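# Open incubator outer door and inner glass door fully

## Task

Swing the incubator's outer door and then the glass door behind it fully open, and make sure both stay open without the robot holding them. No flask may reach the floor, neither door may be slammed open or closed, and the robot must not tip over or finish leaning. When finished, release everything and back the robot away.

## Robot and tools

ROBOT. A Hello Robot Stretch 4, roughly 1.6 m tall: an omni-wheel base (rim within 0.23 m of the base origin), a mast with a lift, one arm that telescopes forward, a three-joint wrist and a two-finger gripper. There is a single arm, so every joint command is for that one arm. Loose objects may occasionally get a small shove from outside.

FRAMES. Base frame: origin on the floor below the base centre, x ahead, y to the left, z up. hand_pose is reported in this frame as a point between the open fingertips; with all wrist joints at 0 its axes line up with the base frame, and its printed position may be slightly wrong. Odometry frame: where the base frame was when the scene began. base_odometry counts wheel turns only, so slipping looks like travel; heading runs -3.142 to 3.142, positive to the left.

execute_actions. Arguments: "actions", a list holding one action or none (an empty list only reports state and images), and "cameras", a list of names from head_camera, head_left_camera, head_right_camera, wrist_camera, all (omitted, null or ["all"] gives every camera; [] gives none). An action contains "base", "joints" or both, plus optional "pace" and "contact_limits"; or else only {"end_of_arm": "enable_torque"}, which re-powers wrist or gripper motors that have switched off. All motions in one action begin together and may finish at different moments; none runs over 15 s.
- base: one relative command, measured from where the base last reported itself. {"translate_m": d} drives straight, metres, forward positive, -2 to 2. {"strafe_m": d} slides sideways, metres, left positive, -2 to 2. {"rotate_rad": d} turns in place, radians, counter-clockwise (left) positive, -3.2 to 3.2.
- joints: a dictionary of absolute targets by name, not offsets. lift_m 0 to 1.2 m; arm_m 0 to 0.55 m extension; wrist_yaw_rad -1.134 to 4.276 (0 points ahead, positive turns left, 3.14 is folded back, beyond 3.4 the arm may block it); wrist_pitch_rad -1.117 to 4.259 (0 level, 1.57 points down); wrist_roll_rad -1.117 to 4.259 (0 keeps fingers level, positive turns clockwise as seen from behind the gripper); gripper_m -0.038 to 0.141, the fingertip gap in metres (negative means fingers squeeze each other). Done tolerances: lift and arm ±0.004, yaw and roll ±0.02, pitch ±0.05, gripper ±0.004. A joint target past its range is clipped and reported; any other bad value or unknown key rejects the whole call.
- pace: "slow", "default", "fast", "max"; base speeds 0.1/0.3/0.4/0.6 m/s and turning 1/2/3/4 rad/s. With the lift above 0.2 these are reduced, down to 0.3 m/s and 1 rad/s at lift 1.2.
- contact_limits: only {"arm_m": v}, v from 0 (gentlest) to 0.75 (firmest), default 0.5; the arm stops once it pushes that hard.
Unmentioned joints or base may keep driving toward an old target without the status showing it. To unfold the wrist at the start, send lift_m 0.4 with wrist_yaw_rad 0. Example: {"base": {"translate_m": 0.3}, "joints": {"gripper_m": 0.05}, "pace": "fast"}.

wait: {"seconds": 0 to 10}; commands nothing new and returns the same report. zoom_image: {"camera": name, "region": [x0, y0, x1, y1]} in pixels of that camera's latest full image, top-left origin, at most 504 by 504. finished_scene: {"scene": n} ends the current scene permanently and reports success; call it only once both doors stay open on their own.

RESULTS. A stop reported in one call cancels the later execute_actions, wait and finished_scene calls in the same reply. base_status and joint_status: "done" (for the base, wheels turned the full amount even if slipping); "off_target" (resting away from target, maybe still pushing); "contact_stop_at_<key>" (blocked by something; lift, arm or wheels go slack, so a lift can sink or the base drift); "limit_stop_at_<name>"; "time_out"; "torque_fault" (a wrist motor maxed out and went limp; send enable_torque). After these the old target is dropped. "limit_stop_at_tilt" means over 6 degrees of lean: lift, arm and wheels go slack until it eases. "limit_stop_at_own_body" can happen with pitch below -0.2 and roll below -0.4 or above 4; move the joint away from the body. on_its_own lists uncommanded effects; its "held at" is the held target, not the position. lidar_m: 12 distances in metres, sector 1 straight ahead, then counter-clockwise in 30-degree steps (4 left, 7 behind, 10 right); "-" is nothing seen or closer than 0.25 m; it sees from about 0.15 m up, misses glass, thin legs and much behind. wrist_depth_mm: 7×7 grid from the top left, 100 to 2000 mm, "-" unknown; clear objects omitted, own body visible. turned_by_wheels vs turned_by_imu differing by over about 0.1 rad suggests a bump or slip. base_tilt in degrees (forward, right positive) has a fixed offset up to about 1.5. motor_effort is percent of maximum, positive toward higher joint values, peak in brackets, with fixed bias and noise; wheel motors positive means turning right.

GRIPPER. Holding is not shown by gripper_m or "done"; at commanded values of 0 or above a firm squeeze changes the gripper effort. Fingertips pressed onto a surface can stick; lift up.

CAMERAS. head_camera looks ahead and down from the mast top (turn the base to aim). head_left_camera and head_right_camera are fisheyes looking more steeply down, showing base and arm. wrist_camera looks along the fingers, tips near the picture bottom.

AVOID. Swing doors gently and stop them rather than letting them bang open or shut; keep flasks from falling; avoid hard pushes that tip the robot (worse with a high gripper, firm contact limits, or over 1 kg held with arm_m above 0.2 while moving). Let go and drive clear at the end.

Each tool is called after "Emit:" in YAML: its name, and indented under it one key for each argument.

## Session

Emit:
execute_actions:
  actions: []

Scene clock: 0.00 s.
base_odometry: x=+0.000 y=+0.000 heading=+0.000 (m, m, rad; odometry frame)
turned_by_wheels: +0.000 (rad since the last result)
turned_by_imu: +0.000 (rad since the last result)
base_tilt: forward=+0.0 right=-0.1 (deg)
lidar_m: 1.13 1.23 1.73 2.87 3.04 1.96 1.93 2.54 1.10 1.05 1.14 1.17
base_status: not commanded
joint_positions: lift_m=+0.173 arm_m=-0.002 wrist_yaw_rad=+3.194 wrist_pitch_rad=-0.017 wrist_roll_rad=-0.005 gripper_m=+0.057
joint_status: not commanded
motor_effort: lift_m=+19 arm_m=+0 wrist_yaw_rad=-2 wrist_pitch_rad=-7 wrist_roll_rad=+0 gripper_m=-5 wheel_0=+0 wheel_1=+0 wheel_2=+0 (%)
hand_pose: x=-0.1233 y=+0.0723 z=+0.3566 quat_wxyz=(-0.026, +0.009, -0.002, +1.000) (m; base frame)
wrist_depth_mm: - 138 224 - - - - / - 108 136 - 1921 1921 - / - 108 136 - 1983 1863 - / - 119 143 - 1863 1921 - / 141 - - - - - - / 208 1430 199 1281 194 1229 1182 / 206 904 854 139 878 788 842
pictures: head_camera, head_left_camera, head_right_camera, wrist_camera
Images, in order (width x height): head_camera 420x560, head_left_camera 420x672, head_right_camera 420x672, wrist_camera 616x392.

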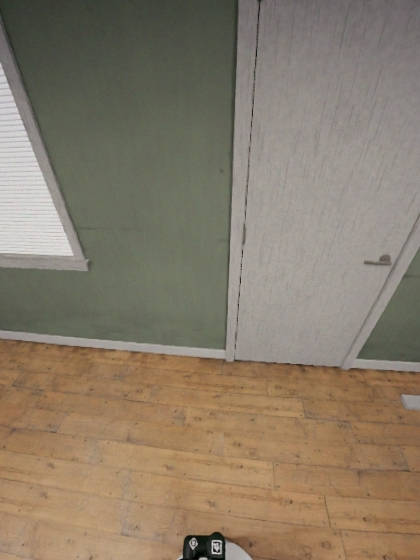

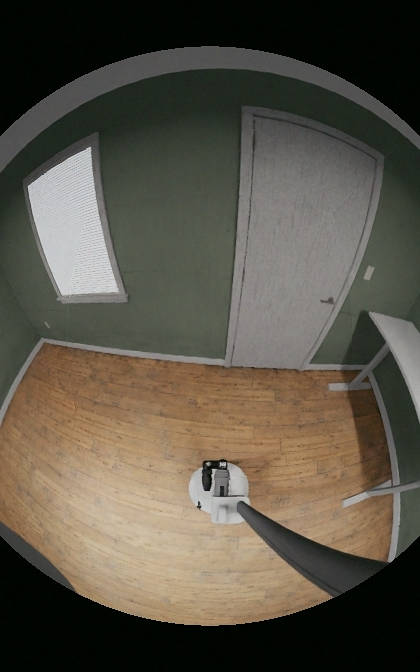

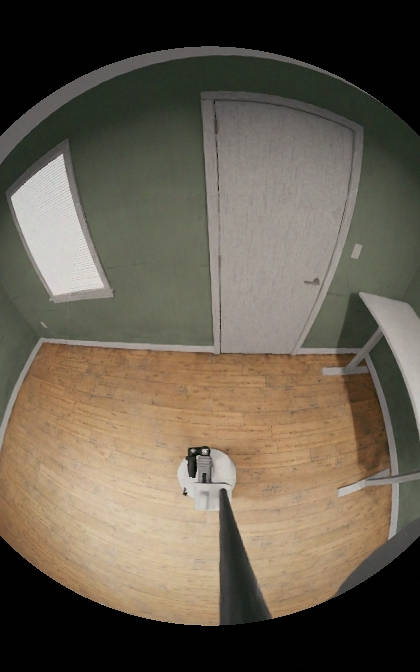

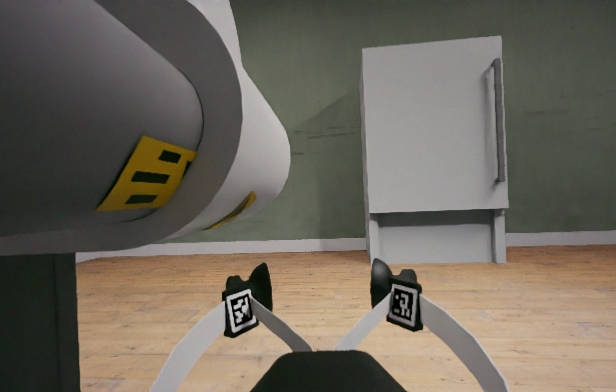

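The incubator is behind.

Emit:
execute_actions:
  actions:
    - {"base":{"rotate_rad":3.14},"joints":{"lift_m":0.4,"wrist_yaw_rad":0}}

Scene clock: 3.43 s.
base_odometry: x=+0.000 y=+0.000 heading=+3.140 (m, m, rad; odometry frame)
turned_by_wheels: +3.140 (rad since the last result)
turned_by_imu: +3.121 (rad since the last result)
base_tilt: forward=+0.0 right=-0.1 (deg)
lidar_m: 1.89 2.55 1.09 1.10 1.17 1.21 1.17 1.25 1.76 2.82 3.00 1.92
base_status: done
joint_positions: lift_m=+0.400 arm_m=-0.002 wrist_yaw_rad=+0.001 wrist_pitch_rad=-0.017 wrist_roll_rad=-0.005 gripper_m=+0.057
joint_status: all done
motor_effort: lift_m=+23(25) arm_m=+0(0) wrist_yaw_rad=-4(9) wrist_pitch_rad=-6(7) wrist_roll_rad=+0(0) gripper_m=-4(4) wheel_0=+0(3) wheel_1=+1(7) wheel_2=+1(7) (%)
hand_pose: x=+0.4579 y=-0.0872 z=+0.5829 quat_wxyz=(+1.000, -0.003, -0.009, +0.000) (m; base frame)
wrist_depth_mm: - - - - - - - / - - - - 1661 1576 - / - - - - 1661 1576 - / - - - - 1618 1576 - / - - - - 1618 1618 - / - - 199 1921 195 1708 1808 / 1464 1430 1255 139 1336 1205 1308
pictures: head_camera, head_left_camera, head_right_camera, wrist_camera
Images, in order (width x height): head_camera 420x560, head_left_camera 420x672, head_right_camera 420x672, wrist_camera 616x392.

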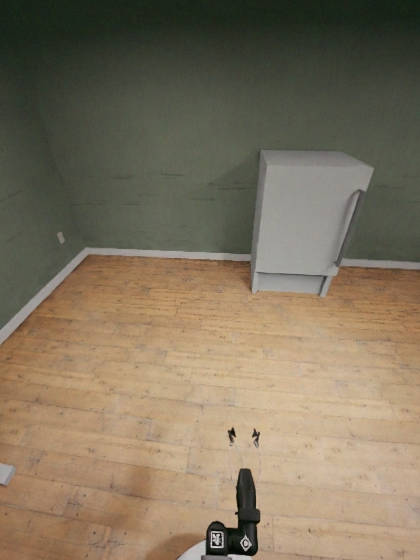

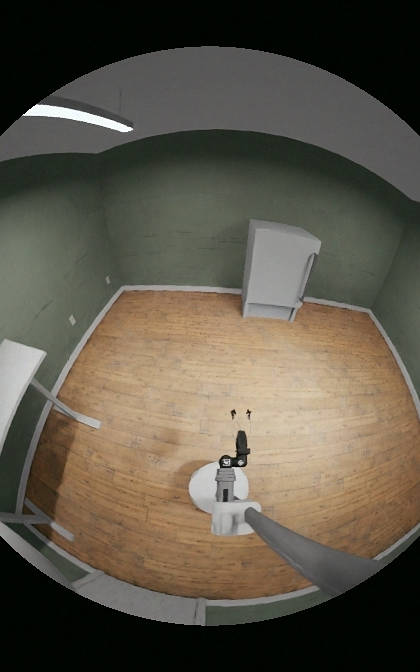

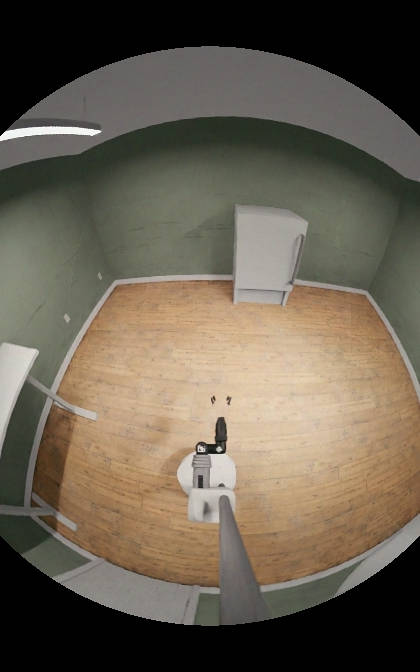

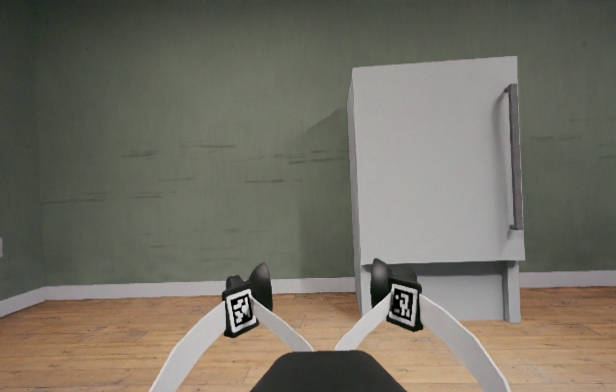

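Emit:
execute_actions:
  actions:
    - {"base":{"strafe_m":-0.95},"joints":{"lift_m":0.65,"gripper_m":0.12}}
  cameras: []

Emit:
execute_actions:
  actions:
    - {"base":{"translate_m":0.9}}

Scene clock: 8.70 s.
base_odometry: x=+0.001 y=+0.950 heading=+3.140 (m, m, rad; odometry frame)
turned_by_wheels: +0.000 (rad since the last result)
turned_by_imu: -0.001 (rad since the last result)
base_tilt: forward=-0.1 right=-0.1 (deg)
lidar_m: 1.77 1.93 2.92 2.06 1.67 1.27 1.19 1.25 1.87 1.88 1.98 2.55
base_status: done
joint_positions: lift_m=+0.650 arm_m=-0.002 wrist_yaw_rad=+0.000 wrist_pitch_rad=-0.017 wrist_roll_rad=-0.005 gripper_m=+0.120
joint_status: all done
motor_effort: lift_m=+23(24) arm_m=+0(0) wrist_yaw_rad=-3(4) wrist_pitch_rad=-6(7) wrist_roll_rad=+0(1) gripper_m=-2(6) wheel_0=+0(9) wheel_1=+0(9) wheel_2=+0(0) (%)
hand_pose: x=+0.4578 y=-0.0873 z=+0.8329 quat_wxyz=(+1.000, -0.003, -0.009, +0.000) (m; base frame)
wrist_depth_mm: - - - - - - - / - - - - - - - / - - 1618 - - - - / - - 1661 1808 - - - / - - 1661 1661 - - - / - - 202 1618 - - - / - 1921 1756 138 1808 1661 1756
pictures: none
No camera images: the call's "cameras" was empty. Leave "cameras" out to get every camera's image.

Scene clock: 13.17 s.
base_odometry: x=-0.899 y=+0.951 heading=+3.140 (m, m, rad; odometry frame)
turned_by_wheels: +0.000 (rad since the last result)
turned_by_imu: -0.003 (rad since the last result)
base_tilt: forward=+0.0 right=+0.0 (deg)
lidar_m: 0.86 0.98 2.41 2.10 2.12 2.23 2.13 2.24 1.99 1.93 2.04 1.63
base_status: done
joint_positions: lift_m=+0.650 arm_m=-0.002 wrist_yaw_rad=+0.000 wrist_pitch_rad=-0.017 wrist_roll_rad=-0.005 gripper_m=+0.120
joint_status: not commanded
motor_effort: lift_m=+23(23) arm_m=+0(0) wrist_yaw_rad=-3(2) wrist_pitch_rad=-8(9) wrist_roll_rad=+0(1) gripper_m=-1(2) wheel_0=+0(4) wheel_1=+0(5) wheel_2=+1(7) (%)
hand_pose: x=+0.4578 y=-0.0873 z=+0.8329 quat_wxyz=(+1.000, -0.003, -0.009, +0.000) (m; base frame)
wrist_depth_mm: 1430 1397 1366 1397 1336 1336 1308 / 750 732 715 1336 1336 1308 1281 / 741 732 723 1366 1336 1336 1308 / 750 732 732 1255 1336 1336 1308 / 750 741 732 1098 1336 1281 1281 / 750 741 202 991 1308 1281 1336 / 759 741 732 138 1366 1308 1308
pictures: head_camera, head_left_camera, head_right_camera, wrist_camera
Images, in order (width x height): head_camera 420x560, head_left_camera 420x672, head_right_camera 420x672, wrist_camera 616x392.

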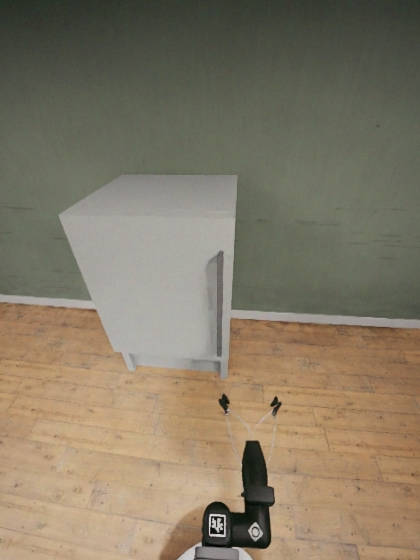

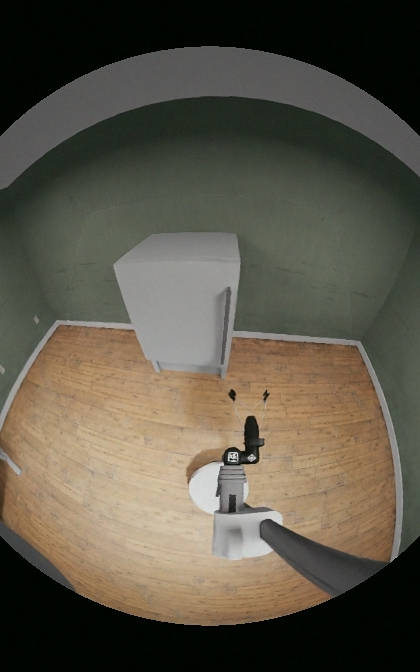

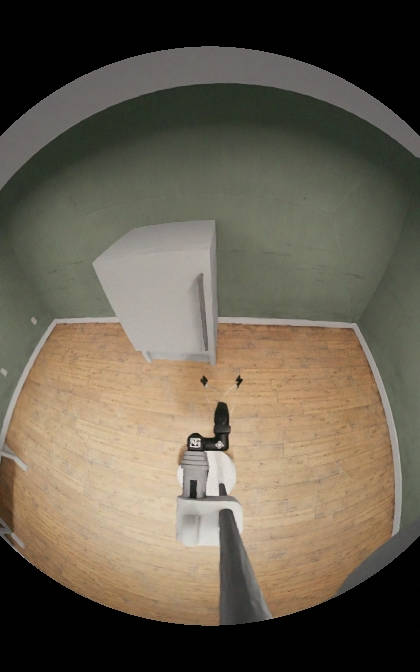

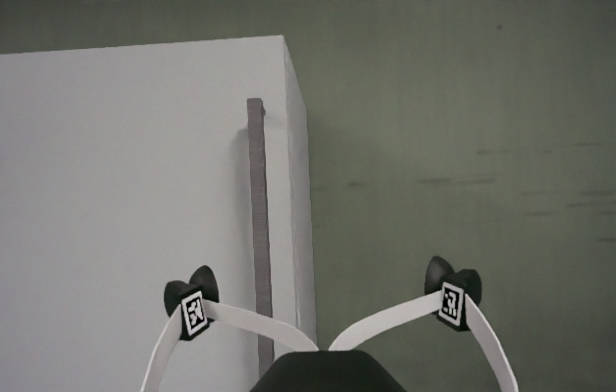

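Emit:
execute_actions:
  actions:
    - {"base":{"strafe_m":0.1},"joints":{"lift_m":0.6,"arm_m":0.3}}
  cameras: ["head_camera","wrist_camera"]

Scene clock: 16.30 s.
base_odometry: x=-0.899 y=+0.851 heading=+3.140 (m, m, rad; odometry frame)
turned_by_wheels: +0.000 (rad since the last result)
turned_by_imu: +0.001 (rad since the last result)
base_tilt: forward=+0.0 right=+0.0 (deg)
lidar_m: 0.86 0.97 2.41 1.98 2.03 2.19 2.14 2.23 2.08 2.02 2.15 1.65
base_status: done
joint_positions: lift_m=+0.600 arm_m=+0.299 wrist_yaw_rad=+0.000 wrist_pitch_rad=-0.017 wrist_roll_rad=-0.005 gripper_m=+0.120
joint_status: all done
motor_effort: lift_m=+15(22) arm_m=+7(5) wrist_yaw_rad=-2(1) wrist_pitch_rad=-7(6) wrist_roll_rad=+0(1) gripper_m=-2(1) wheel_0=+1(8) wheel_1=+0(8) wheel_2=+0(0) (%)
hand_pose: x=+0.7581 y=-0.0874 z=+0.7835 quat_wxyz=(+1.000, -0.003, -0.009, +0.000) (m; base frame)
wrist_depth_mm: 436 433 418 418 1042 1042 1025 / 439 430 427 415 1060 1078 1025 / 439 427 424 415 1042 1060 1025 / 439 433 424 421 1060 1042 1025 / 442 430 427 415 1078 1042 1042 / 442 433 202 418 1078 1042 1042 / 439 433 427 138 1078 1078 1042
pictures: head_camera, wrist_camera
Images, in order (width x height): head_camera 420x560, wrist_camera 616x392.

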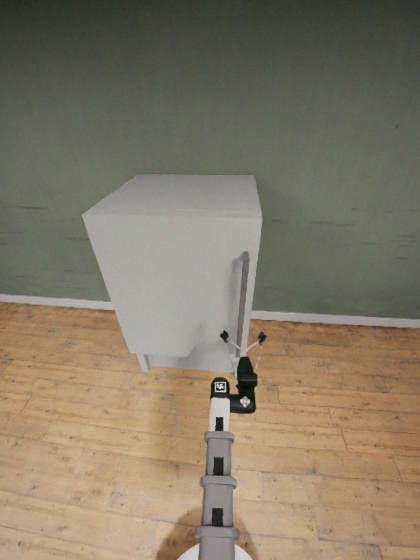

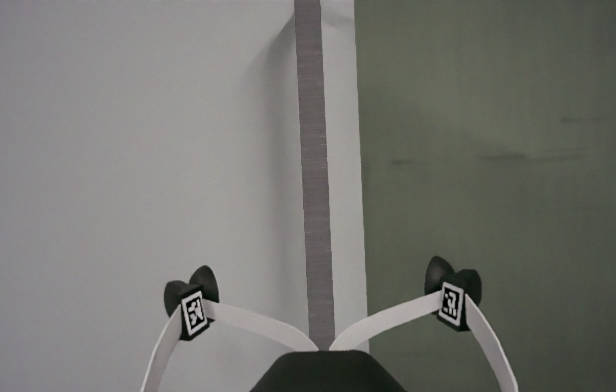

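Emit:
execute_actions:
  actions:
    - {"joints":{"arm_m":0.45},"contact_limits":{"arm_m":0.2}}
  cameras: ["head_camera","wrist_camera"]

Scene clock: 18.33 s.
base_odometry: x=-0.899 y=+0.851 heading=+3.140 (m, m, rad; odometry frame)
turned_by_wheels: +0.000 (rad since the last result)
turned_by_imu: +0.001 (rad since the last result)
base_tilt: forward=+0.1 right=-0.1 (deg)
lidar_m: 0.87 0.99 2.42 1.99 2.02 2.22 2.14 2.23 2.09 2.03 2.13 1.65
base_status: not commanded
joint_positions: lift_m=+0.600 arm_m=+0.449 wrist_yaw_rad=+0.000 wrist_pitch_rad=-0.017 wrist_roll_rad=-0.005 gripper_m=+0.120
joint_status: all done
motor_effort: lift_m=+15(15) arm_m=+7(9) wrist_yaw_rad=-2(1) wrist_pitch_rad=-6(6) wrist_roll_rad=-1(0) gripper_m=-1(1) wheel_0=+1(1) wheel_1=+0(0) wheel_2=+0(0) (%)
contact_limits: arm_m 0.2
hand_pose: x=+0.9081 y=-0.0874 z=+0.7835 quat_wxyz=(+1.000, -0.003, -0.009, +0.000) (m; base frame)
wrist_depth_mm: 281 277 273 198 917 904 891 / 283 277 274 200 917 904 891 / 282 277 273 200 931 904 904 / 282 277 274 267 917 904 917 / 283 278 274 268 917 917 878 / 282 279 203 200 267 891 904 / 285 281 276 138 917 917 891
pictures: head_camera, wrist_camera
Images, in order (width x height): head_camera 420x560, wrist_camera 616x392.

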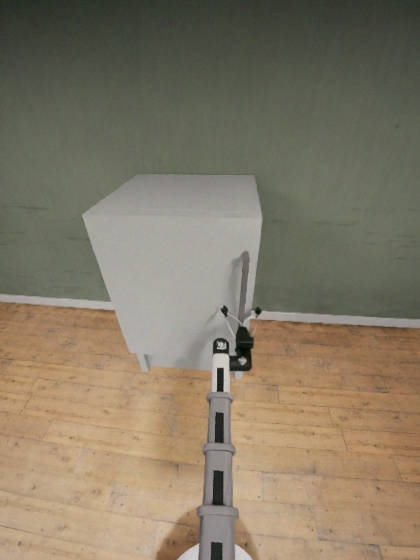

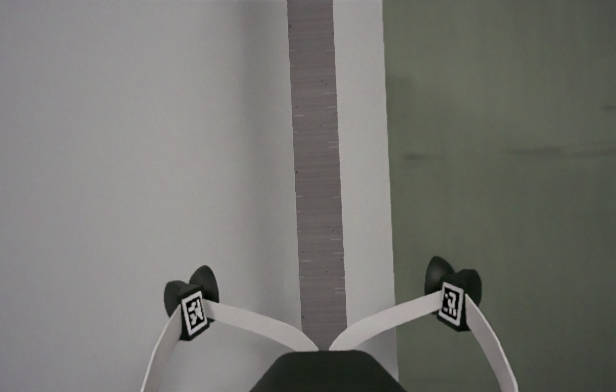

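Emit:
execute_actions:
  actions:
    - {"joints":{"arm_m":0.465}}
  cameras: []

Emit:
execute_actions:
  actions:
    - {"joints":{"gripper_m":-0.02}}
  cameras: ["wrist_camera"]

Emit:
execute_actions:
  actions:
    - {"base":{"translate_m":-0.1},"pace":"slow"}
  cameras: ["head_camera","wrist_camera"]

Scene clock: 19.60 s.
base_odometry: x=-0.899 y=+0.851 heading=+3.140 (m, m, rad; odometry frame)
turned_by_wheels: +0.000 (rad since the last result)
turned_by_imu: +0.000 (rad since the last result)
base_tilt: forward=+0.1 right=-0.1 (deg)
lidar_m: 0.85 0.99 2.44 1.97 2.04 2.23 2.12 2.23 2.09 2.03 2.14 1.64
base_status: not commanded
joint_positions: lift_m=+0.600 arm_m=+0.464 wrist_yaw_rad=+0.000 wrist_pitch_rad=-0.017 wrist_roll_rad=-0.005 gripper_m=+0.120
joint_status: all done
motor_effort: lift_m=+15(15) arm_m=+7(9) wrist_yaw_rad=-2(2) wrist_pitch_rad=-7(6) wrist_roll_rad=-1(0) gripper_m=-1(1) wheel_0=+1(1) wheel_1=+0(0) wheel_2=+0(0) (%)
hand_pose: x=+0.9231 y=-0.0874 z=+0.7835 quat_wxyz=(+1.000, -0.003, -0.009, +0.000) (m; base frame)
wrist_depth_mm: 266 263 257 185 904 904 878 / 266 264 257 185 891 891 866 / 267 263 258 186 891 891 891 / 266 263 258 186 904 878 878 / 265 263 259 185 253 904 891 / 267 264 203 185 251 891 891 / 266 264 259 138 904 904 866
pictures: none
No camera images: the call's "cameras" was empty. Leave "cameras" out to get every camera's image.

Scene clock: 21.80 s.
base_odometry: x=-0.899 y=+0.851 heading=+3.140 (m, m, rad; odometry frame)
turned_by_wheels: +0.000 (rad since the last result)
turned_by_imu: +0.001 (rad since the last result)
base_tilt: forward=+0.1 right=-0.1 (deg)
lidar_m: 0.87 0.99 2.40 1.99 2.05 2.21 2.12 2.22 2.08 2.03 2.14 1.63
base_status: not commanded
joint_positions: lift_m=+0.600 arm_m=+0.465 wrist_yaw_rad=+0.004 wrist_pitch_rad=-0.017 wrist_roll_rad=-0.005 gripper_m=-0.019
joint_status: all done
motor_effort: lift_m=+15(15) arm_m=+2(7) wrist_yaw_rad=-13(13) wrist_pitch_rad=-8(7) wrist_roll_rad=-1(1) gripper_m=-28(27) wheel_0=-2(2) wheel_1=-2(1) wheel_2=+3(3) (%)
hand_pose: x=+0.9244 y=-0.0863 z=+0.7835 quat_wxyz=(+1.000, -0.003, -0.009, +0.002) (m; base frame)
wrist_depth_mm: 265 258 256 181 904 878 878 / 264 259 255 182 891 891 866 / 264 260 257 182 891 891 866 / 265 262 256 183 891 891 866 / 266 260 256 182 249 891 891 / 266 262 196 182 183 891 878 / 266 260 256 152 904 878 866
pictures: wrist_camera
Images, in order (width x height): wrist_camera 616x392.

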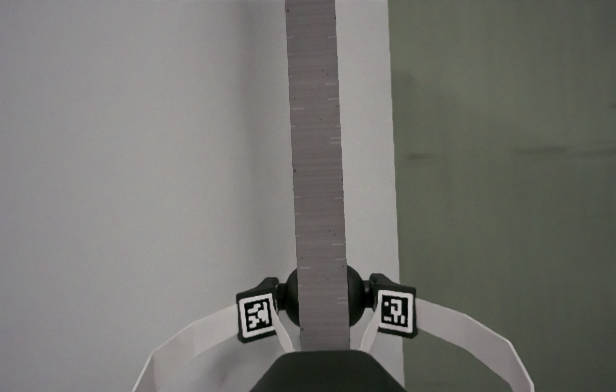

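Scene clock: 24.07 s.
base_odometry: x=-0.799 y=+0.851 heading=+3.140 (m, m, rad; odometry frame)
turned_by_wheels: +0.000 (rad since the last result)
turned_by_imu: +0.001 (rad since the last result)
base_tilt: forward=+0.1 right=+0.0 (deg)
lidar_m: 0.96 1.08 2.55 1.95 2.03 2.10 2.03 2.11 2.06 2.03 2.13 1.74
base_status: done
joint_positions: lift_m=+0.600 arm_m=+0.465 wrist_yaw_rad=+0.000 wrist_pitch_rad=-0.017 wrist_roll_rad=-0.005 gripper_m=-0.020
joint_status: not commanded
motor_effort: lift_m=+15(15) arm_m=+1(2) wrist_yaw_rad=-2(16) wrist_pitch_rad=-6(6) wrist_roll_rad=+0(1) gripper_m=-17(29) wheel_0=-1(10) wheel_1=+0(6) wheel_2=+0(10) (%)
hand_pose: x=+0.9242 y=-0.0875 z=+0.7835 quat_wxyz=(+1.000, -0.003, -0.009, +0.000) (m; base frame)
wrist_depth_mm: 368 364 359 351 1025 976 976 / 368 366 359 351 1008 976 976 / 368 364 357 351 1008 976 976 / 370 364 362 349 991 1008 976 / 370 364 359 353 991 991 976 / 370 366 362 199 184 991 976 / 375 364 359 135 991 991 976
pictures: head_camera, wrist_camera
Images, in order (width x height): head_camera 420x560, wrist_camera 616x392.

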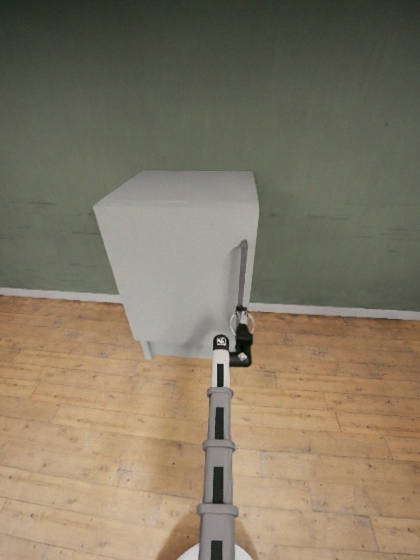

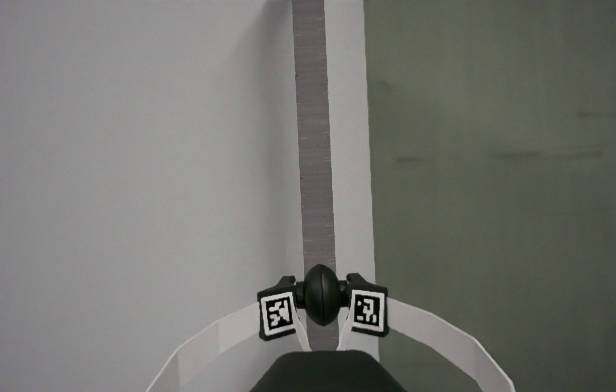

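Emit:
execute_actions:
  actions:
    - {"base":{"translate_m":0.05},"joints":{"gripper_m":0.12}}
  cameras: []

Emit:
execute_actions:
  actions:
    - {"base":{"translate_m":0.075},"pace":"slow"}
  cameras: []

Emit:
execute_actions:
  actions:
    - {"joints":{"gripper_m":-0.038}}
  cameras: ["wrist_camera"]

Emit:
execute_actions:
  actions:
    - {"base":{"translate_m":-0.08},"pace":"slow"}
  cameras: ["head_camera","wrist_camera"]

Scene clock: 27.10 s.
base_odometry: x=-0.849 y=+0.851 heading=+3.140 (m, m, rad; odometry frame)
turned_by_wheels: +0.000 (rad since the last result)
turned_by_imu: +0.001 (rad since the last result)
base_tilt: forward=+0.1 right=-0.1 (deg)
lidar_m: 0.91 1.04 2.50 1.98 2.04 2.15 2.08 2.17 2.09 2.02 2.14 1.69
base_status: done
joint_positions: lift_m=+0.600 arm_m=+0.465 wrist_yaw_rad=+0.000 wrist_pitch_rad=-0.017 wrist_roll_rad=-0.005 gripper_m=+0.120
joint_status: all done
motor_effort: lift_m=+15(15) arm_m=+1(1) wrist_yaw_rad=-1(1) wrist_pitch_rad=-6(7) wrist_roll_rad=-1(1) gripper_m=-1(15) wheel_0=+2(6) wheel_1=+1(5) wheel_2=+0(7) (%)
hand_pose: x=+0.9242 y=-0.0875 z=+0.7835 quat_wxyz=(+1.000, -0.003, -0.009, +0.000) (m; base frame)
wrist_depth_mm: 317 309 307 300 946 931 931 / 315 312 309 300 960 946 931 / 317 314 306 300 960 946 931 / 317 314 307 301 960 946 931 / 320 314 309 301 960 946 917 / 320 312 202 235 300 946 931 / 320 315 310 138 976 946 931
pictures: none
No camera images: the call's "cameras" was empty. Leave "cameras" out to get every camera's image.

Scene clock: 29.10 s.
base_odometry: x=-0.923 y=+0.851 heading=+3.139 (m, m, rad; odometry frame)
turned_by_wheels: -0.001 (rad since the last result)
turned_by_imu: -0.001 (rad since the last result)
base_tilt: forward=-0.1 right=+0.0 (deg)
lidar_m: 0.84 0.94 2.39 1.99 2.04 2.24 2.15 2.26 2.08 2.00 2.15 1.61
base_status: done
joint_positions: lift_m=+0.600 arm_m=+0.464 wrist_yaw_rad=-0.007 wrist_pitch_rad=-0.018 wrist_roll_rad=-0.005 gripper_m=+0.120
joint_status: not commanded
on_its_own: wrist_yaw_rad is at rest, and its effort (+17) is outside its rest range (-13 to +13)
motor_effort: lift_m=+15(15) arm_m=+4(4) wrist_yaw_rad=+17(17) wrist_pitch_rad=-4(6) wrist_roll_rad=-1(1) gripper_m=-2(3) wheel_0=+4(5) wheel_1=+4(5) wheel_2=-17(17) (%)
hand_pose: x=+0.9231 y=-0.0893 z=+0.7836 quat_wxyz=(+1.000, -0.003, -0.009, -0.003) (m; base frame)
wrist_depth_mm: 239 236 234 160 891 878 854 / 239 237 234 161 866 854 878 / 240 236 235 161 878 878 854 / 241 236 235 161 878 878 866 / 241 237 234 161 230 878 854 / 242 238 234 162 229 878 878 / 243 238 236 139 891 891 878
pictures: none
No camera images: the call's "cameras" was empty. Leave "cameras" out to get every camera's image.

Scene clock: 31.40 s.
base_odometry: x=-0.924 y=+0.851 heading=+3.140 (m, m, rad; odometry frame)
turned_by_wheels: +0.001 (rad since the last result)
turned_by_imu: -0.001 (rad since the last result)
base_tilt: forward=-0.1 right=-0.1 (deg)
lidar_m: 0.83 0.95 2.37 2.01 2.03 2.24 2.15 2.25 2.09 2.03 2.15 1.63
base_status: not commanded
joint_positions: lift_m=+0.600 arm_m=+0.465 wrist_yaw_rad=-0.004 wrist_pitch_rad=-0.017 wrist_roll_rad=-0.005 gripper_m=-0.037
joint_status: all done
motor_effort: lift_m=+15(15) arm_m=+1(4) wrist_yaw_rad=+9(58) wrist_pitch_rad=-8(10) wrist_roll_rad=-1(1) gripper_m=-21(37) wheel_0=-1(17) wheel_1=+1(7) wheel_2=-3(17) (%)
hand_pose: x=+0.9238 y=-0.0885 z=+0.7834 quat_wxyz=(+1.000, -0.003, -0.008, -0.002) (m; base frame)
wrist_depth_mm: 237 234 231 158 866 866 866 / 236 234 232 159 878 866 866 / 238 234 231 159 226 866 866 / 238 235 232 159 227 878 866 / 238 235 232 159 227 878 866 / 239 236 232 159 179 891 866 / 239 236 232 146 878 508 866
pictures: wrist_camera
Images, in order (width x height): wrist_camera 616x392.

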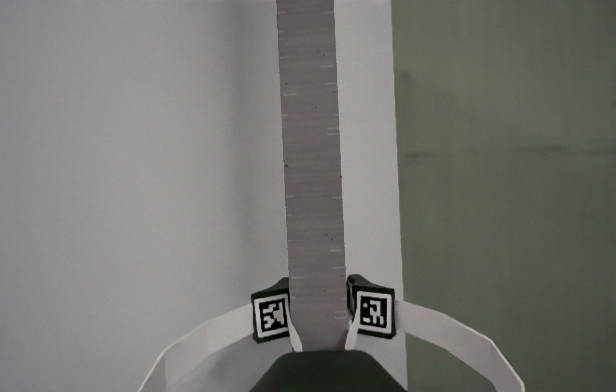

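Scene clock: 33.47 s.
base_odometry: x=-0.844 y=+0.851 heading=-3.141 (m, m, rad; odometry frame)
turned_by_wheels: +0.002 (rad since the last result)
turned_by_imu: +0.002 (rad since the last result)
base_tilt: forward=+0.0 right=+0.0 (deg)
lidar_m: 0.85 1.01 2.49 1.98 2.02 2.16 2.08 2.16 2.07 2.02 2.14 1.69
base_status: done
joint_positions: lift_m=+0.600 arm_m=+0.465 wrist_yaw_rad=+0.011 wrist_pitch_rad=-0.017 wrist_roll_rad=-0.005 gripper_m=-0.037
joint_status: not commanded
on_its_own: wrist_yaw_rad is at rest, and its effort (-35) is outside its rest range (-13 to +13)
motor_effort: lift_m=+15(15) arm_m=+0(1) wrist_yaw_rad=-35(34) wrist_pitch_rad=-8(7) wrist_roll_rad=-1(0) gripper_m=-22(29) wheel_0=+8(9) wheel_1=+4(5) wheel_2=+11(14) (%)
hand_pose: x=+0.9254 y=-0.0841 z=+0.7835 quat_wxyz=(+1.000, -0.003, -0.009, +0.006) (m; base frame)
wrist_depth_mm: 272 258 247 168 946 931 904 / 276 260 246 168 960 946 904 / 276 262 248 168 231 931 946 / 273 260 249 169 231 931 917 / 277 263 249 169 232 931 917 / 276 263 244 168 180 946 917 / 276 264 249 147 232 931 917
pictures: head_camera, wrist_camera
Images, in order (width x height): head_camera 420x560, wrist_camera 616x392.

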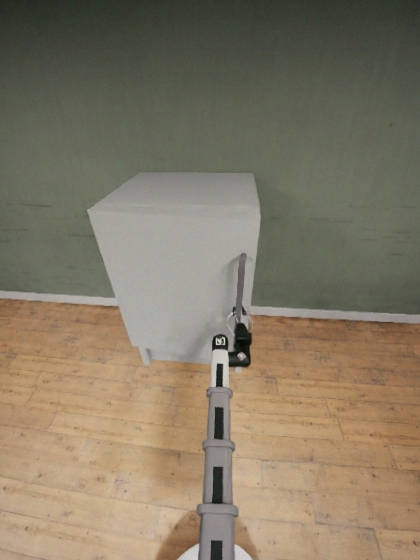

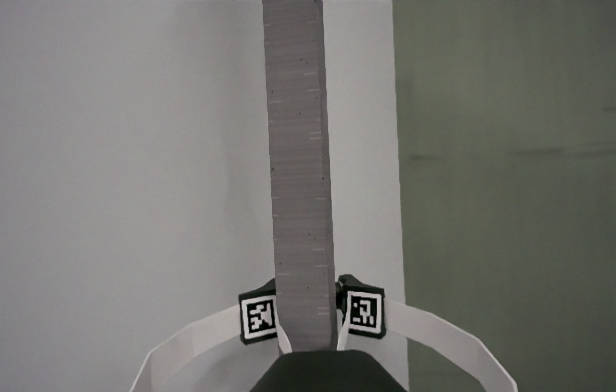

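Emit:
execute_actions:
  actions:
    - {"base":{"strafe_m":0.02},"pace":"slow"}
  cameras: []

Emit:
execute_actions:
  actions:
    - {"base":{"translate_m":-0.08},"pace":"slow"}
  cameras: []

Emit:
execute_actions:
  actions:
    - {"base":{"strafe_m":0.035},"pace":"slow"}
  cameras: []

Emit:
execute_actions:
  actions:
    - {"base":{"translate_m":-0.08},"pace":"slow"}
  cameras: ["head_camera","wrist_camera"]

Scene clock: 35.43 s.
base_odometry: x=-0.844 y=+0.831 heading=+3.141 (m, m, rad; odometry frame)
turned_by_wheels: -0.001 (rad since the last result)
turned_by_imu: +0.000 (rad since the last result)
base_tilt: forward=+0.1 right=+0.0 (deg)
lidar_m: 0.85 1.00 2.49 1.94 2.01 2.15 2.08 2.16 2.09 2.05 2.16 1.71
base_status: done
joint_positions: lift_m=+0.600 arm_m=+0.465 wrist_yaw_rad=-0.003 wrist_pitch_rad=-0.017 wrist_roll_rad=-0.005 gripper_m=-0.037
joint_status: not commanded
motor_effort: lift_m=+15(15) arm_m=-1(1) wrist_yaw_rad=+8(34) wrist_pitch_rad=-7(6) wrist_roll_rad=-1(1) gripper_m=-21(21) wheel_0=-7(7) wheel_1=+0(8) wheel_2=-1(9) (%)
hand_pose: x=+0.9242 y=-0.0884 z=+0.7835 quat_wxyz=(+1.000, -0.003, -0.009, -0.002) (m; base frame)
wrist_depth_mm: 268 256 246 168 232 960 917 / 270 259 248 168 232 931 946 / 271 258 247 168 232 946 946 / 271 258 248 168 232 960 931 / 270 260 250 168 231 960 931 / 271 260 249 169 177 931 946 / 272 262 247 156 233 554 946
pictures: none
No camera images: the call's "cameras" was empty. Leave "cameras" out to get every camera's image.

Scene clock: 37.50 s.
base_odometry: x=-0.764 y=+0.831 heading=-3.139 (m, m, rad; odometry frame)
turned_by_wheels: +0.003 (rad since the last result)
turned_by_imu: +0.005 (rad since the last result)
base_tilt: forward=+0.1 right=-0.2 (deg)
lidar_m: 0.84 1.06 2.62 1.95 2.03 2.07 1.98 2.06 2.10 2.03 2.15 1.77
base_status: done
joint_positions: lift_m=+0.600 arm_m=+0.465 wrist_yaw_rad=+0.018 wrist_pitch_rad=-0.017 wrist_roll_rad=-0.005 gripper_m=-0.037
joint_status: not commanded
on_its_own: wrist_yaw_rad is at rest, and its effort (-54) is outside its rest range (-13 to +13)
motor_effort: lift_m=+15(15) arm_m=-1(1) wrist_yaw_rad=-54(53) wrist_pitch_rad=-7(6) wrist_roll_rad=-1(1) gripper_m=-22(24) wheel_0=+13(13) wheel_1=+7(7) wheel_2=+17(16) (%)
hand_pose: x=+0.9260 y=-0.0822 z=+0.7835 quat_wxyz=(+1.000, -0.002, -0.009, +0.009) (m; base frame)
wrist_depth_mm: 312 279 256 168 225 1025 976 / 310 282 255 168 225 991 991 / 312 282 257 169 224 1008 991 / 315 285 258 170 225 1025 976 / 314 285 259 168 224 991 991 / 317 285 183 168 180 1008 991 / 320 287 260 134 224 1025 1008
pictures: none
No camera images: the call's "cameras" was empty. Leave "cameras" out to get every camera's image.

Scene clock: 38.90 s.
base_odometry: x=-0.764 y=+0.796 heading=-3.141 (m, m, rad; odometry frame)
turned_by_wheels: -0.002 (rad since the last result)
turned_by_imu: -0.002 (rad since the last result)
base_tilt: forward=+0.0 right=+0.1 (deg)
lidar_m: 0.84 1.08 2.65 1.90 1.96 2.06 2.00 2.04 2.14 2.08 2.21 1.78
base_status: done
joint_positions: lift_m=+0.600 arm_m=+0.465 wrist_yaw_rad=-0.010 wrist_pitch_rad=-0.017 wrist_roll_rad=-0.005 gripper_m=-0.037
joint_status: not commanded
on_its_own: wrist_yaw_rad is at rest, and its effort (+27) is outside its rest range (-13 to +13)
motor_effort: lift_m=+15(15) arm_m=-1(1) wrist_yaw_rad=+27(54) wrist_pitch_rad=-8(7) wrist_roll_rad=-1(0) gripper_m=-23(23) wheel_0=-9(11) wheel_1=-4(11) wheel_2=-6(15) (%)
hand_pose: x=+0.9235 y=-0.0904 z=+0.7835 quat_wxyz=(+1.000, -0.003, -0.009, -0.005) (m; base frame)
wrist_depth_mm: 301 277 256 168 224 1042 1008 / 304 277 258 168 225 1025 1008 / 304 278 258 167 226 1025 1025 / 304 282 259 167 227 1025 1008 / 307 281 259 168 224 1025 1025 / 307 283 257 169 179 1025 1008 / 309 283 256 135 224 1025 1025
pictures: none
No camera images: the call's "cameras" was empty. Leave "cameras" out to get every camera's image.

Scene clock: 40.97 s.
base_odometry: x=-0.684 y=+0.796 heading=-3.137 (m, m, rad; odometry frame)
turned_by_wheels: +0.004 (rad since the last result)
turned_by_imu: +0.006 (rad since the last result)
base_tilt: forward=-0.1 right=-0.1 (deg)
lidar_m: 0.85 1.14 2.72 1.89 1.98 1.99 1.92 1.98 2.11 2.07 2.19 1.86
base_status: done
joint_positions: lift_m=+0.600 arm_m=+0.465 wrist_yaw_rad=+0.024 wrist_pitch_rad=-0.017 wrist_roll_rad=-0.005 gripper_m=-0.037
joint_status: not commanded
on_its_own: wrist_yaw_rad is at rest, and its effort (-71) is outside its rest range (-13 to +13)
motor_effort: lift_m=+15(15) arm_m=-1(1) wrist_yaw_rad=-71(72) wrist_pitch_rad=-7(8) wrist_roll_rad=+0(0) gripper_m=-24(24) wheel_0=+19(16) wheel_1=+8(8) wheel_2=+23(23) (%)
hand_pose: x=+0.9265 y=-0.0805 z=+0.7835 quat_wxyz=(+1.000, -0.002, -0.009, +0.012) (m; base frame)
wrist_depth_mm: 370 312 267 166 213 1078 1060 / 375 314 270 167 213 1078 1078 / 375 315 271 168 213 1078 1042 / 382 317 272 168 216 1060 1060 / 382 317 273 167 216 1078 1060 / 387 322 181 167 181 1078 1042 / 389 324 272 150 211 249 1060
pictures: head_camera, wrist_camera
Images, in order (width x height): head_camera 420x560, wrist_camera 616x392.

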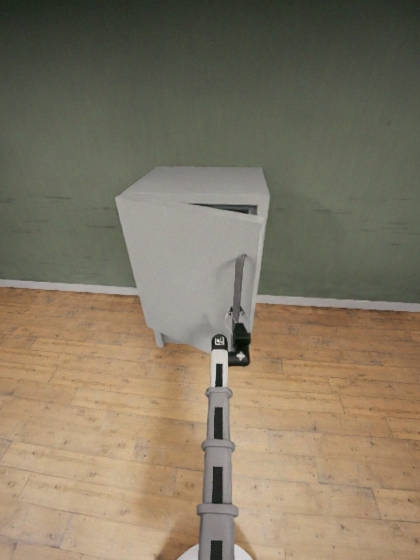

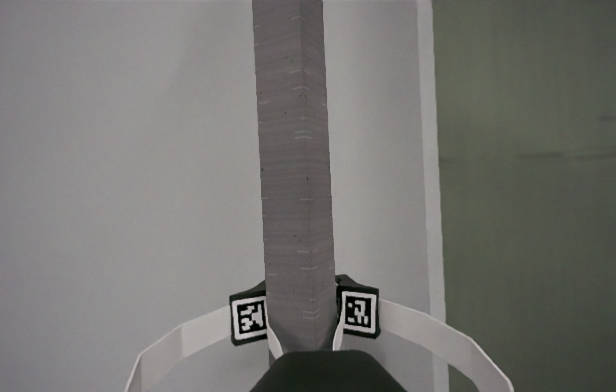

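Emit:
execute_actions:
  actions:
    - {"base":{"strafe_m":0.04},"joints":{"gripper_m":0.01},"pace":"slow"}
  cameras: ["wrist_camera"]

Emit:
execute_actions:
  actions:
    - {"base":{"translate_m":-0.08},"pace":"slow"}
  cameras: ["wrist_camera","head_camera"]

Scene clock: 43.33 s.
base_odometry: x=-0.684 y=+0.756 heading=-3.138 (m, m, rad; odometry frame)
turned_by_wheels: -0.001 (rad since the last result)
turned_by_imu: -0.001 (rad since the last result)
base_tilt: forward=+0.1 right=-0.1 (deg)
lidar_m: 0.85 1.16 2.65 1.85 1.94 1.98 1.91 1.97 2.17 2.11 2.25 1.87
base_status: done
joint_positions: lift_m=+0.600 arm_m=+0.465 wrist_yaw_rad=-0.010 wrist_pitch_rad=-0.017 wrist_roll_rad=-0.005 gripper_m=+0.010
joint_status: all done
on_its_own: wrist_yaw_rad is at rest, and its effort (+28) is outside its rest range (-13 to +13)
motor_effort: lift_m=+15(15) arm_m=-1(1) wrist_yaw_rad=+28(70) wrist_pitch_rad=-6(6) wrist_roll_rad=+0(1) gripper_m=-8(22) wheel_0=-10(17) wheel_1=-2(11) wheel_2=-6(21) (%)
hand_pose: x=+0.9236 y=-0.0903 z=+0.7835 quat_wxyz=(+1.000, -0.003, -0.009, -0.005) (m; base frame)
wrist_depth_mm: 359 310 274 171 222 1118 1098 / 364 314 277 170 221 1098 1098 / 368 315 278 171 222 1098 1078 / 368 317 279 172 222 1078 1078 / 373 320 281 173 222 1118 1078 / 375 324 282 171 184 1098 1098 / 373 322 273 146 220 226 1118
pictures: wrist_camera
Images, in order (width x height): wrist_camera 616x392.

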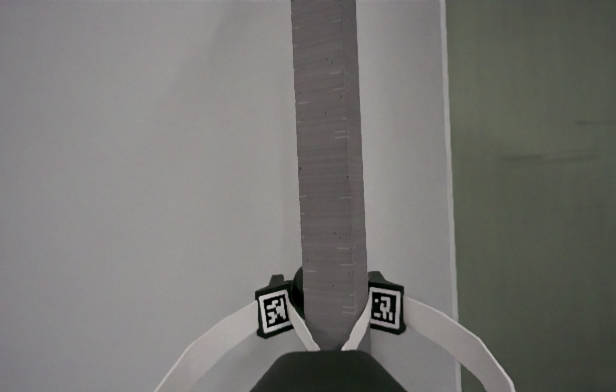

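Scene clock: 45.40 s.
base_odometry: x=-0.604 y=+0.756 heading=-3.134 (m, m, rad; odometry frame)
turned_by_wheels: +0.004 (rad since the last result)
turned_by_imu: +0.006 (rad since the last result)
base_tilt: forward=+0.0 right=-0.1 (deg)
lidar_m: 0.86 1.24 2.67 1.84 1.94 1.90 1.82 1.91 2.16 2.10 2.24 1.93
base_status: done
joint_positions: lift_m=+0.600 arm_m=+0.465 wrist_yaw_rad=+0.027 wrist_pitch_rad=-0.017 wrist_roll_rad=-0.005 gripper_m=+0.010
joint_status: not commanded
on_its_own: wrist_yaw_rad is at rest, and its effort (-79) is outside its rest range (-13 to +13)
motor_effort: lift_m=+15(15) arm_m=-1(1) wrist_yaw_rad=-79(79) wrist_pitch_rad=-8(7) wrist_roll_rad=-1(0) gripper_m=-17(17) wheel_0=+19(17) wheel_1=+8(8) wheel_2=+23(22) (%)
hand_pose: x=+0.9267 y=-0.0796 z=+0.7835 quat_wxyz=(+1.000, -0.002, -0.009, +0.013) (m; base frame)
wrist_depth_mm: 488 368 300 183 218 1138 1138 / 496 375 301 182 219 1138 1118 / 500 377 303 180 220 1160 1138 / 508 384 303 181 222 1118 1138 / 512 384 307 182 219 1160 1118 / 517 389 190 179 187 1160 1118 / 530 394 303 135 216 699 1138
pictures: head_camera, wrist_camera
Images, in order (width x height): head_camera 420x560, wrist_camera 616x392.

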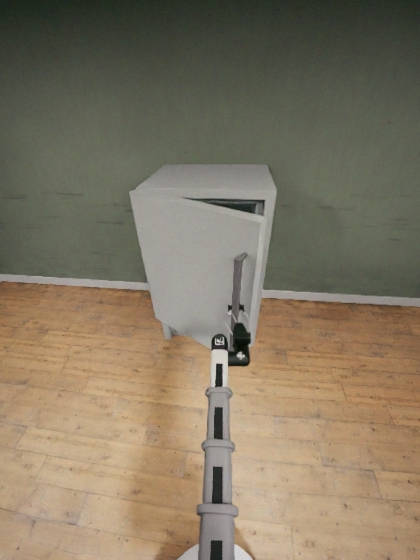

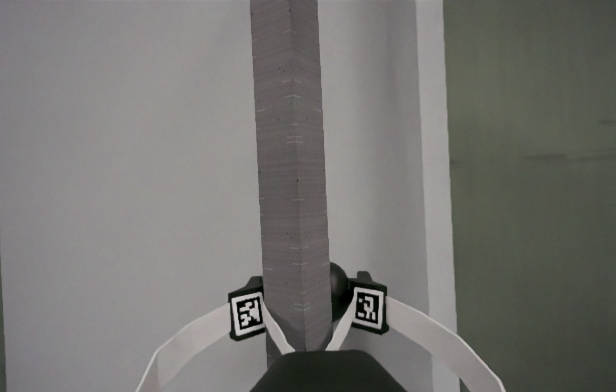

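Emit:
execute_actions:
  actions:
    - {"base":{"strafe_m":0.025},"joints":{"gripper_m":0.07},"pace":"slow"}
  cameras: ["wrist_camera"]

Emit:
execute_actions:
  actions:
    - {"joints":{"arm_m":0.3}}

Scene clock: 48.17 s.
base_odometry: x=-0.604 y=+0.731 heading=-3.134 (m, m, rad; odometry frame)
turned_by_wheels: +0.000 (rad since the last result)
turned_by_imu: +0.001 (rad since the last result)
base_tilt: forward=+0.0 right=-0.2 (deg)
lidar_m: 0.88 1.24 2.63 1.83 1.90 1.91 1.84 1.90 2.17 2.13 2.26 1.94
base_status: done
joint_positions: lift_m=+0.600 arm_m=+0.465 wrist_yaw_rad=+0.001 wrist_pitch_rad=-0.017 wrist_roll_rad=-0.005 gripper_m=+0.070
joint_status: all done
motor_effort: lift_m=+15(15) arm_m=-1(1) wrist_yaw_rad=-4(79) wrist_pitch_rad=-6(8) wrist_roll_rad=+0(1) gripper_m=-2(16) wheel_0=-3(16) wheel_1=-1(10) wheel_2=+2(20) (%)
hand_pose: x=+0.9245 y=-0.0872 z=+0.7835 quat_wxyz=(+1.000, -0.003, -0.009, +0.000) (m; base frame)
wrist_depth_mm: 477 382 314 195 237 1205 1160 / 480 384 319 196 238 1160 1138 / 480 387 322 196 238 1182 1138 / 488 387 324 195 240 1138 1138 / 496 394 324 195 236 1160 1182 / 500 394 204 193 194 1182 1160 / 504 399 320 140 238 254 1160
pictures: wrist_camera
Images, in order (width x height): wrist_camera 616x392.

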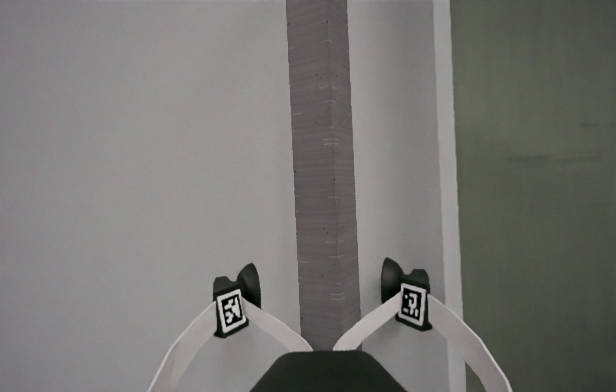

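Scene clock: 49.73 s.
base_odometry: x=-0.604 y=+0.731 heading=-3.134 (m, m, rad; odometry frame)
turned_by_wheels: +0.000 (rad since the last result)
turned_by_imu: +0.000 (rad since the last result)
base_tilt: forward=+0.0 right=-0.1 (deg)
lidar_m: 0.88 1.25 2.65 1.83 1.92 1.90 1.83 1.92 2.18 2.13 2.27 1.94
base_status: not commanded
joint_positions: lift_m=+0.600 arm_m=+0.301 wrist_yaw_rad=+0.000 wrist_pitch_rad=-0.017 wrist_roll_rad=-0.005 gripper_m=+0.070
joint_status: all done
motor_effort: lift_m=+15(15) arm_m=-7(6) wrist_yaw_rad=-2(4) wrist_pitch_rad=-7(8) wrist_roll_rad=+0(0) gripper_m=-5(3) wheel_0=-3(3) wheel_1=-1(1) wheel_2=+1(1) (%)
hand_pose: x=+0.7606 y=-0.0874 z=+0.7835 quat_wxyz=(+1.000, -0.003, -0.009, +0.000) (m; base frame)
wrist_depth_mm: 1430 603 504 407 768 1336 1308 / 1464 615 508 418 430 1336 1336 / 1430 621 512 415 427 1308 1336 / 1430 621 512 410 418 1336 1308 / 1397 621 521 413 407 1308 1308 / 1464 634 204 415 193 1308 1308 / 1499 640 508 138 433 1366 1308
pictures: head_camera, head_left_camera, head_right_camera, wrist_camera
Images, in order (width x height): head_camera 420x560, head_left_camera 420x672, head_right_camera 420x672, wrist_camera 616x392.

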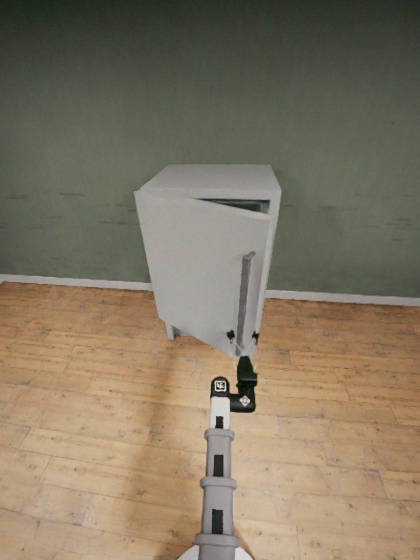

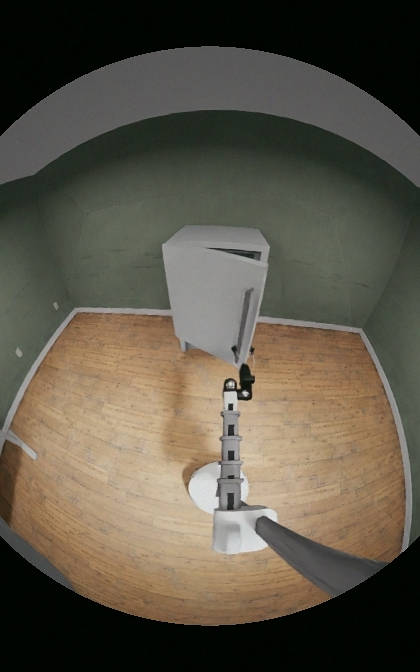

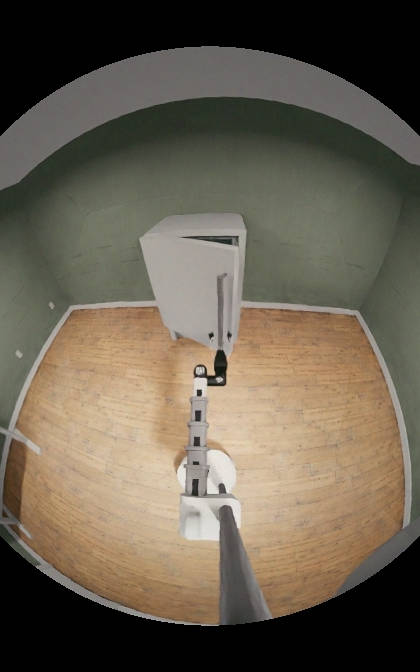

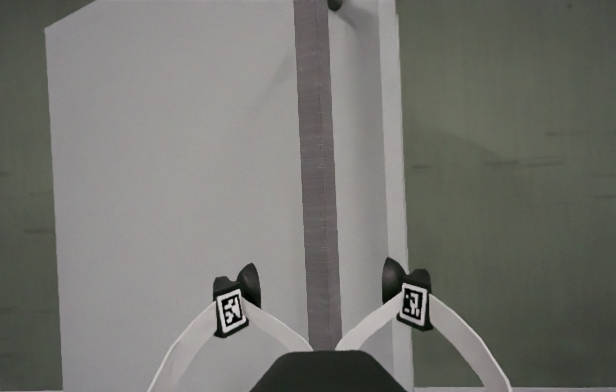

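Emit:
execute_actions:
  actions:
    - {"base":{"strafe_m":-0.33},"joints":{"wrist_yaw_rad":-1.13,"gripper_m":0.0,"arm_m":0.2}}
  cameras: []

Emit:
execute_actions:
  actions:
    - {"base":{"translate_m":0.35},"joints":{"arm_m":0.55}}
  cameras: ["head_camera","head_left_camera"]

Scene clock: 54.37 s.
base_odometry: x=-0.607 y=+1.061 heading=-3.134 (m, m, rad; odometry frame)
turned_by_wheels: +0.000 (rad since the last result)
turned_by_imu: +0.001 (rad since the last result)
base_tilt: forward=-0.2 right=-0.1 (deg)
lidar_m: 0.90 0.90 2.86 2.15 2.26 1.91 1.84 1.92 1.85 1.80 1.91 1.93
base_status: done
joint_positions: lift_m=+0.600 arm_m=+0.201 wrist_yaw_rad=-1.122 wrist_pitch_rad=-0.017 wrist_roll_rad=-0.005 gripper_m=+0.000
joint_status: all done
joint sent to its limit — the command would take wrist_yaw_rad past its lower limit, so that joint was sent only as far as its limit.
motor_effort: lift_m=+16(16) arm_m=-7(8) wrist_yaw_rad=-3(5) wrist_pitch_rad=-7(6) wrist_roll_rad=+0(1) gripper_m=-6(7) wheel_0=-1(9) wheel_1=+0(7) wheel_2=+0(0) (%)
hand_pose: x=+0.4186 y=-0.2978 z=+0.7834 quat_wxyz=(+0.847, -0.007, -0.006, -0.532) (m; base frame)
wrist_depth_mm: 1397 1808 - - 1708 1576 1397 / 1397 1661 - - 1708 1537 1397 / 1397 1708 - - 1756 1576 1430 / 1397 1661 - - 1756 1576 1464 / 1430 1708 - - 1808 1576 1430 / 1397 1661 - 193 187 1618 1430 / 1366 1618 1618 142 1708 1537 1464
pictures: none
No camera images: the call's "cameras" was empty. Leave "cameras" out to get every camera's image.

Scene clock: 57.03 s.
base_odometry: x=-0.957 y=+1.059 heading=-3.134 (m, m, rad; odometry frame)
turned_by_wheels: +0.000 (rad since the last result)
turned_by_imu: -0.001 (rad since the last result)
base_tilt: forward=+0.0 right=+0.0 (deg)
lidar_m: 0.60 0.56 2.34 2.20 2.24 2.28 2.19 2.33 1.87 1.81 1.91 1.57
base_status: done
joint_positions: lift_m=+0.600 arm_m=+0.547 wrist_yaw_rad=-1.122 wrist_pitch_rad=-0.017 wrist_roll_rad=-0.005 gripper_m=+0.000
joint_status: all done
joint sent to its limit — the command would take arm_m past its upper limit, so that joint was sent only as far as its limit.
motor_effort: lift_m=+16(16) arm_m=+7(6) wrist_yaw_rad=-2(3) wrist_pitch_rad=-8(7) wrist_roll_rad=+0(1) gripper_m=-7(7) wheel_0=+1(6) wheel_1=+1(4) wheel_2=+0(9) (%)
hand_pose: x=+0.7644 y=-0.2978 z=+0.7834 quat_wxyz=(+0.847, -0.007, -0.006, -0.532) (m; base frame)
wrist_depth_mm: 798 960 1229 1808 1756 1618 1464 / 798 960 1255 1756 1863 1618 1464 / 788 976 1255 1756 1808 1618 1464 / 778 960 1255 1756 1808 1618 1464 / 788 960 1182 1618 1808 1576 1464 / 788 946 1118 194 187 1618 1464 / 778 931 1160 142 1708 1537 1499
pictures: head_camera, head_left_camera
Images, in order (width x height): head_camera 420x560, head_left_camera 420x672.

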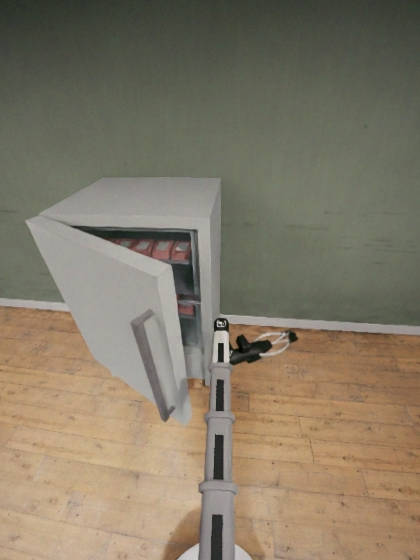

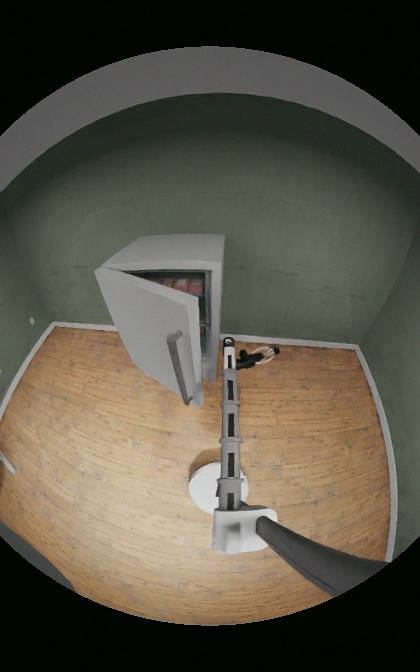

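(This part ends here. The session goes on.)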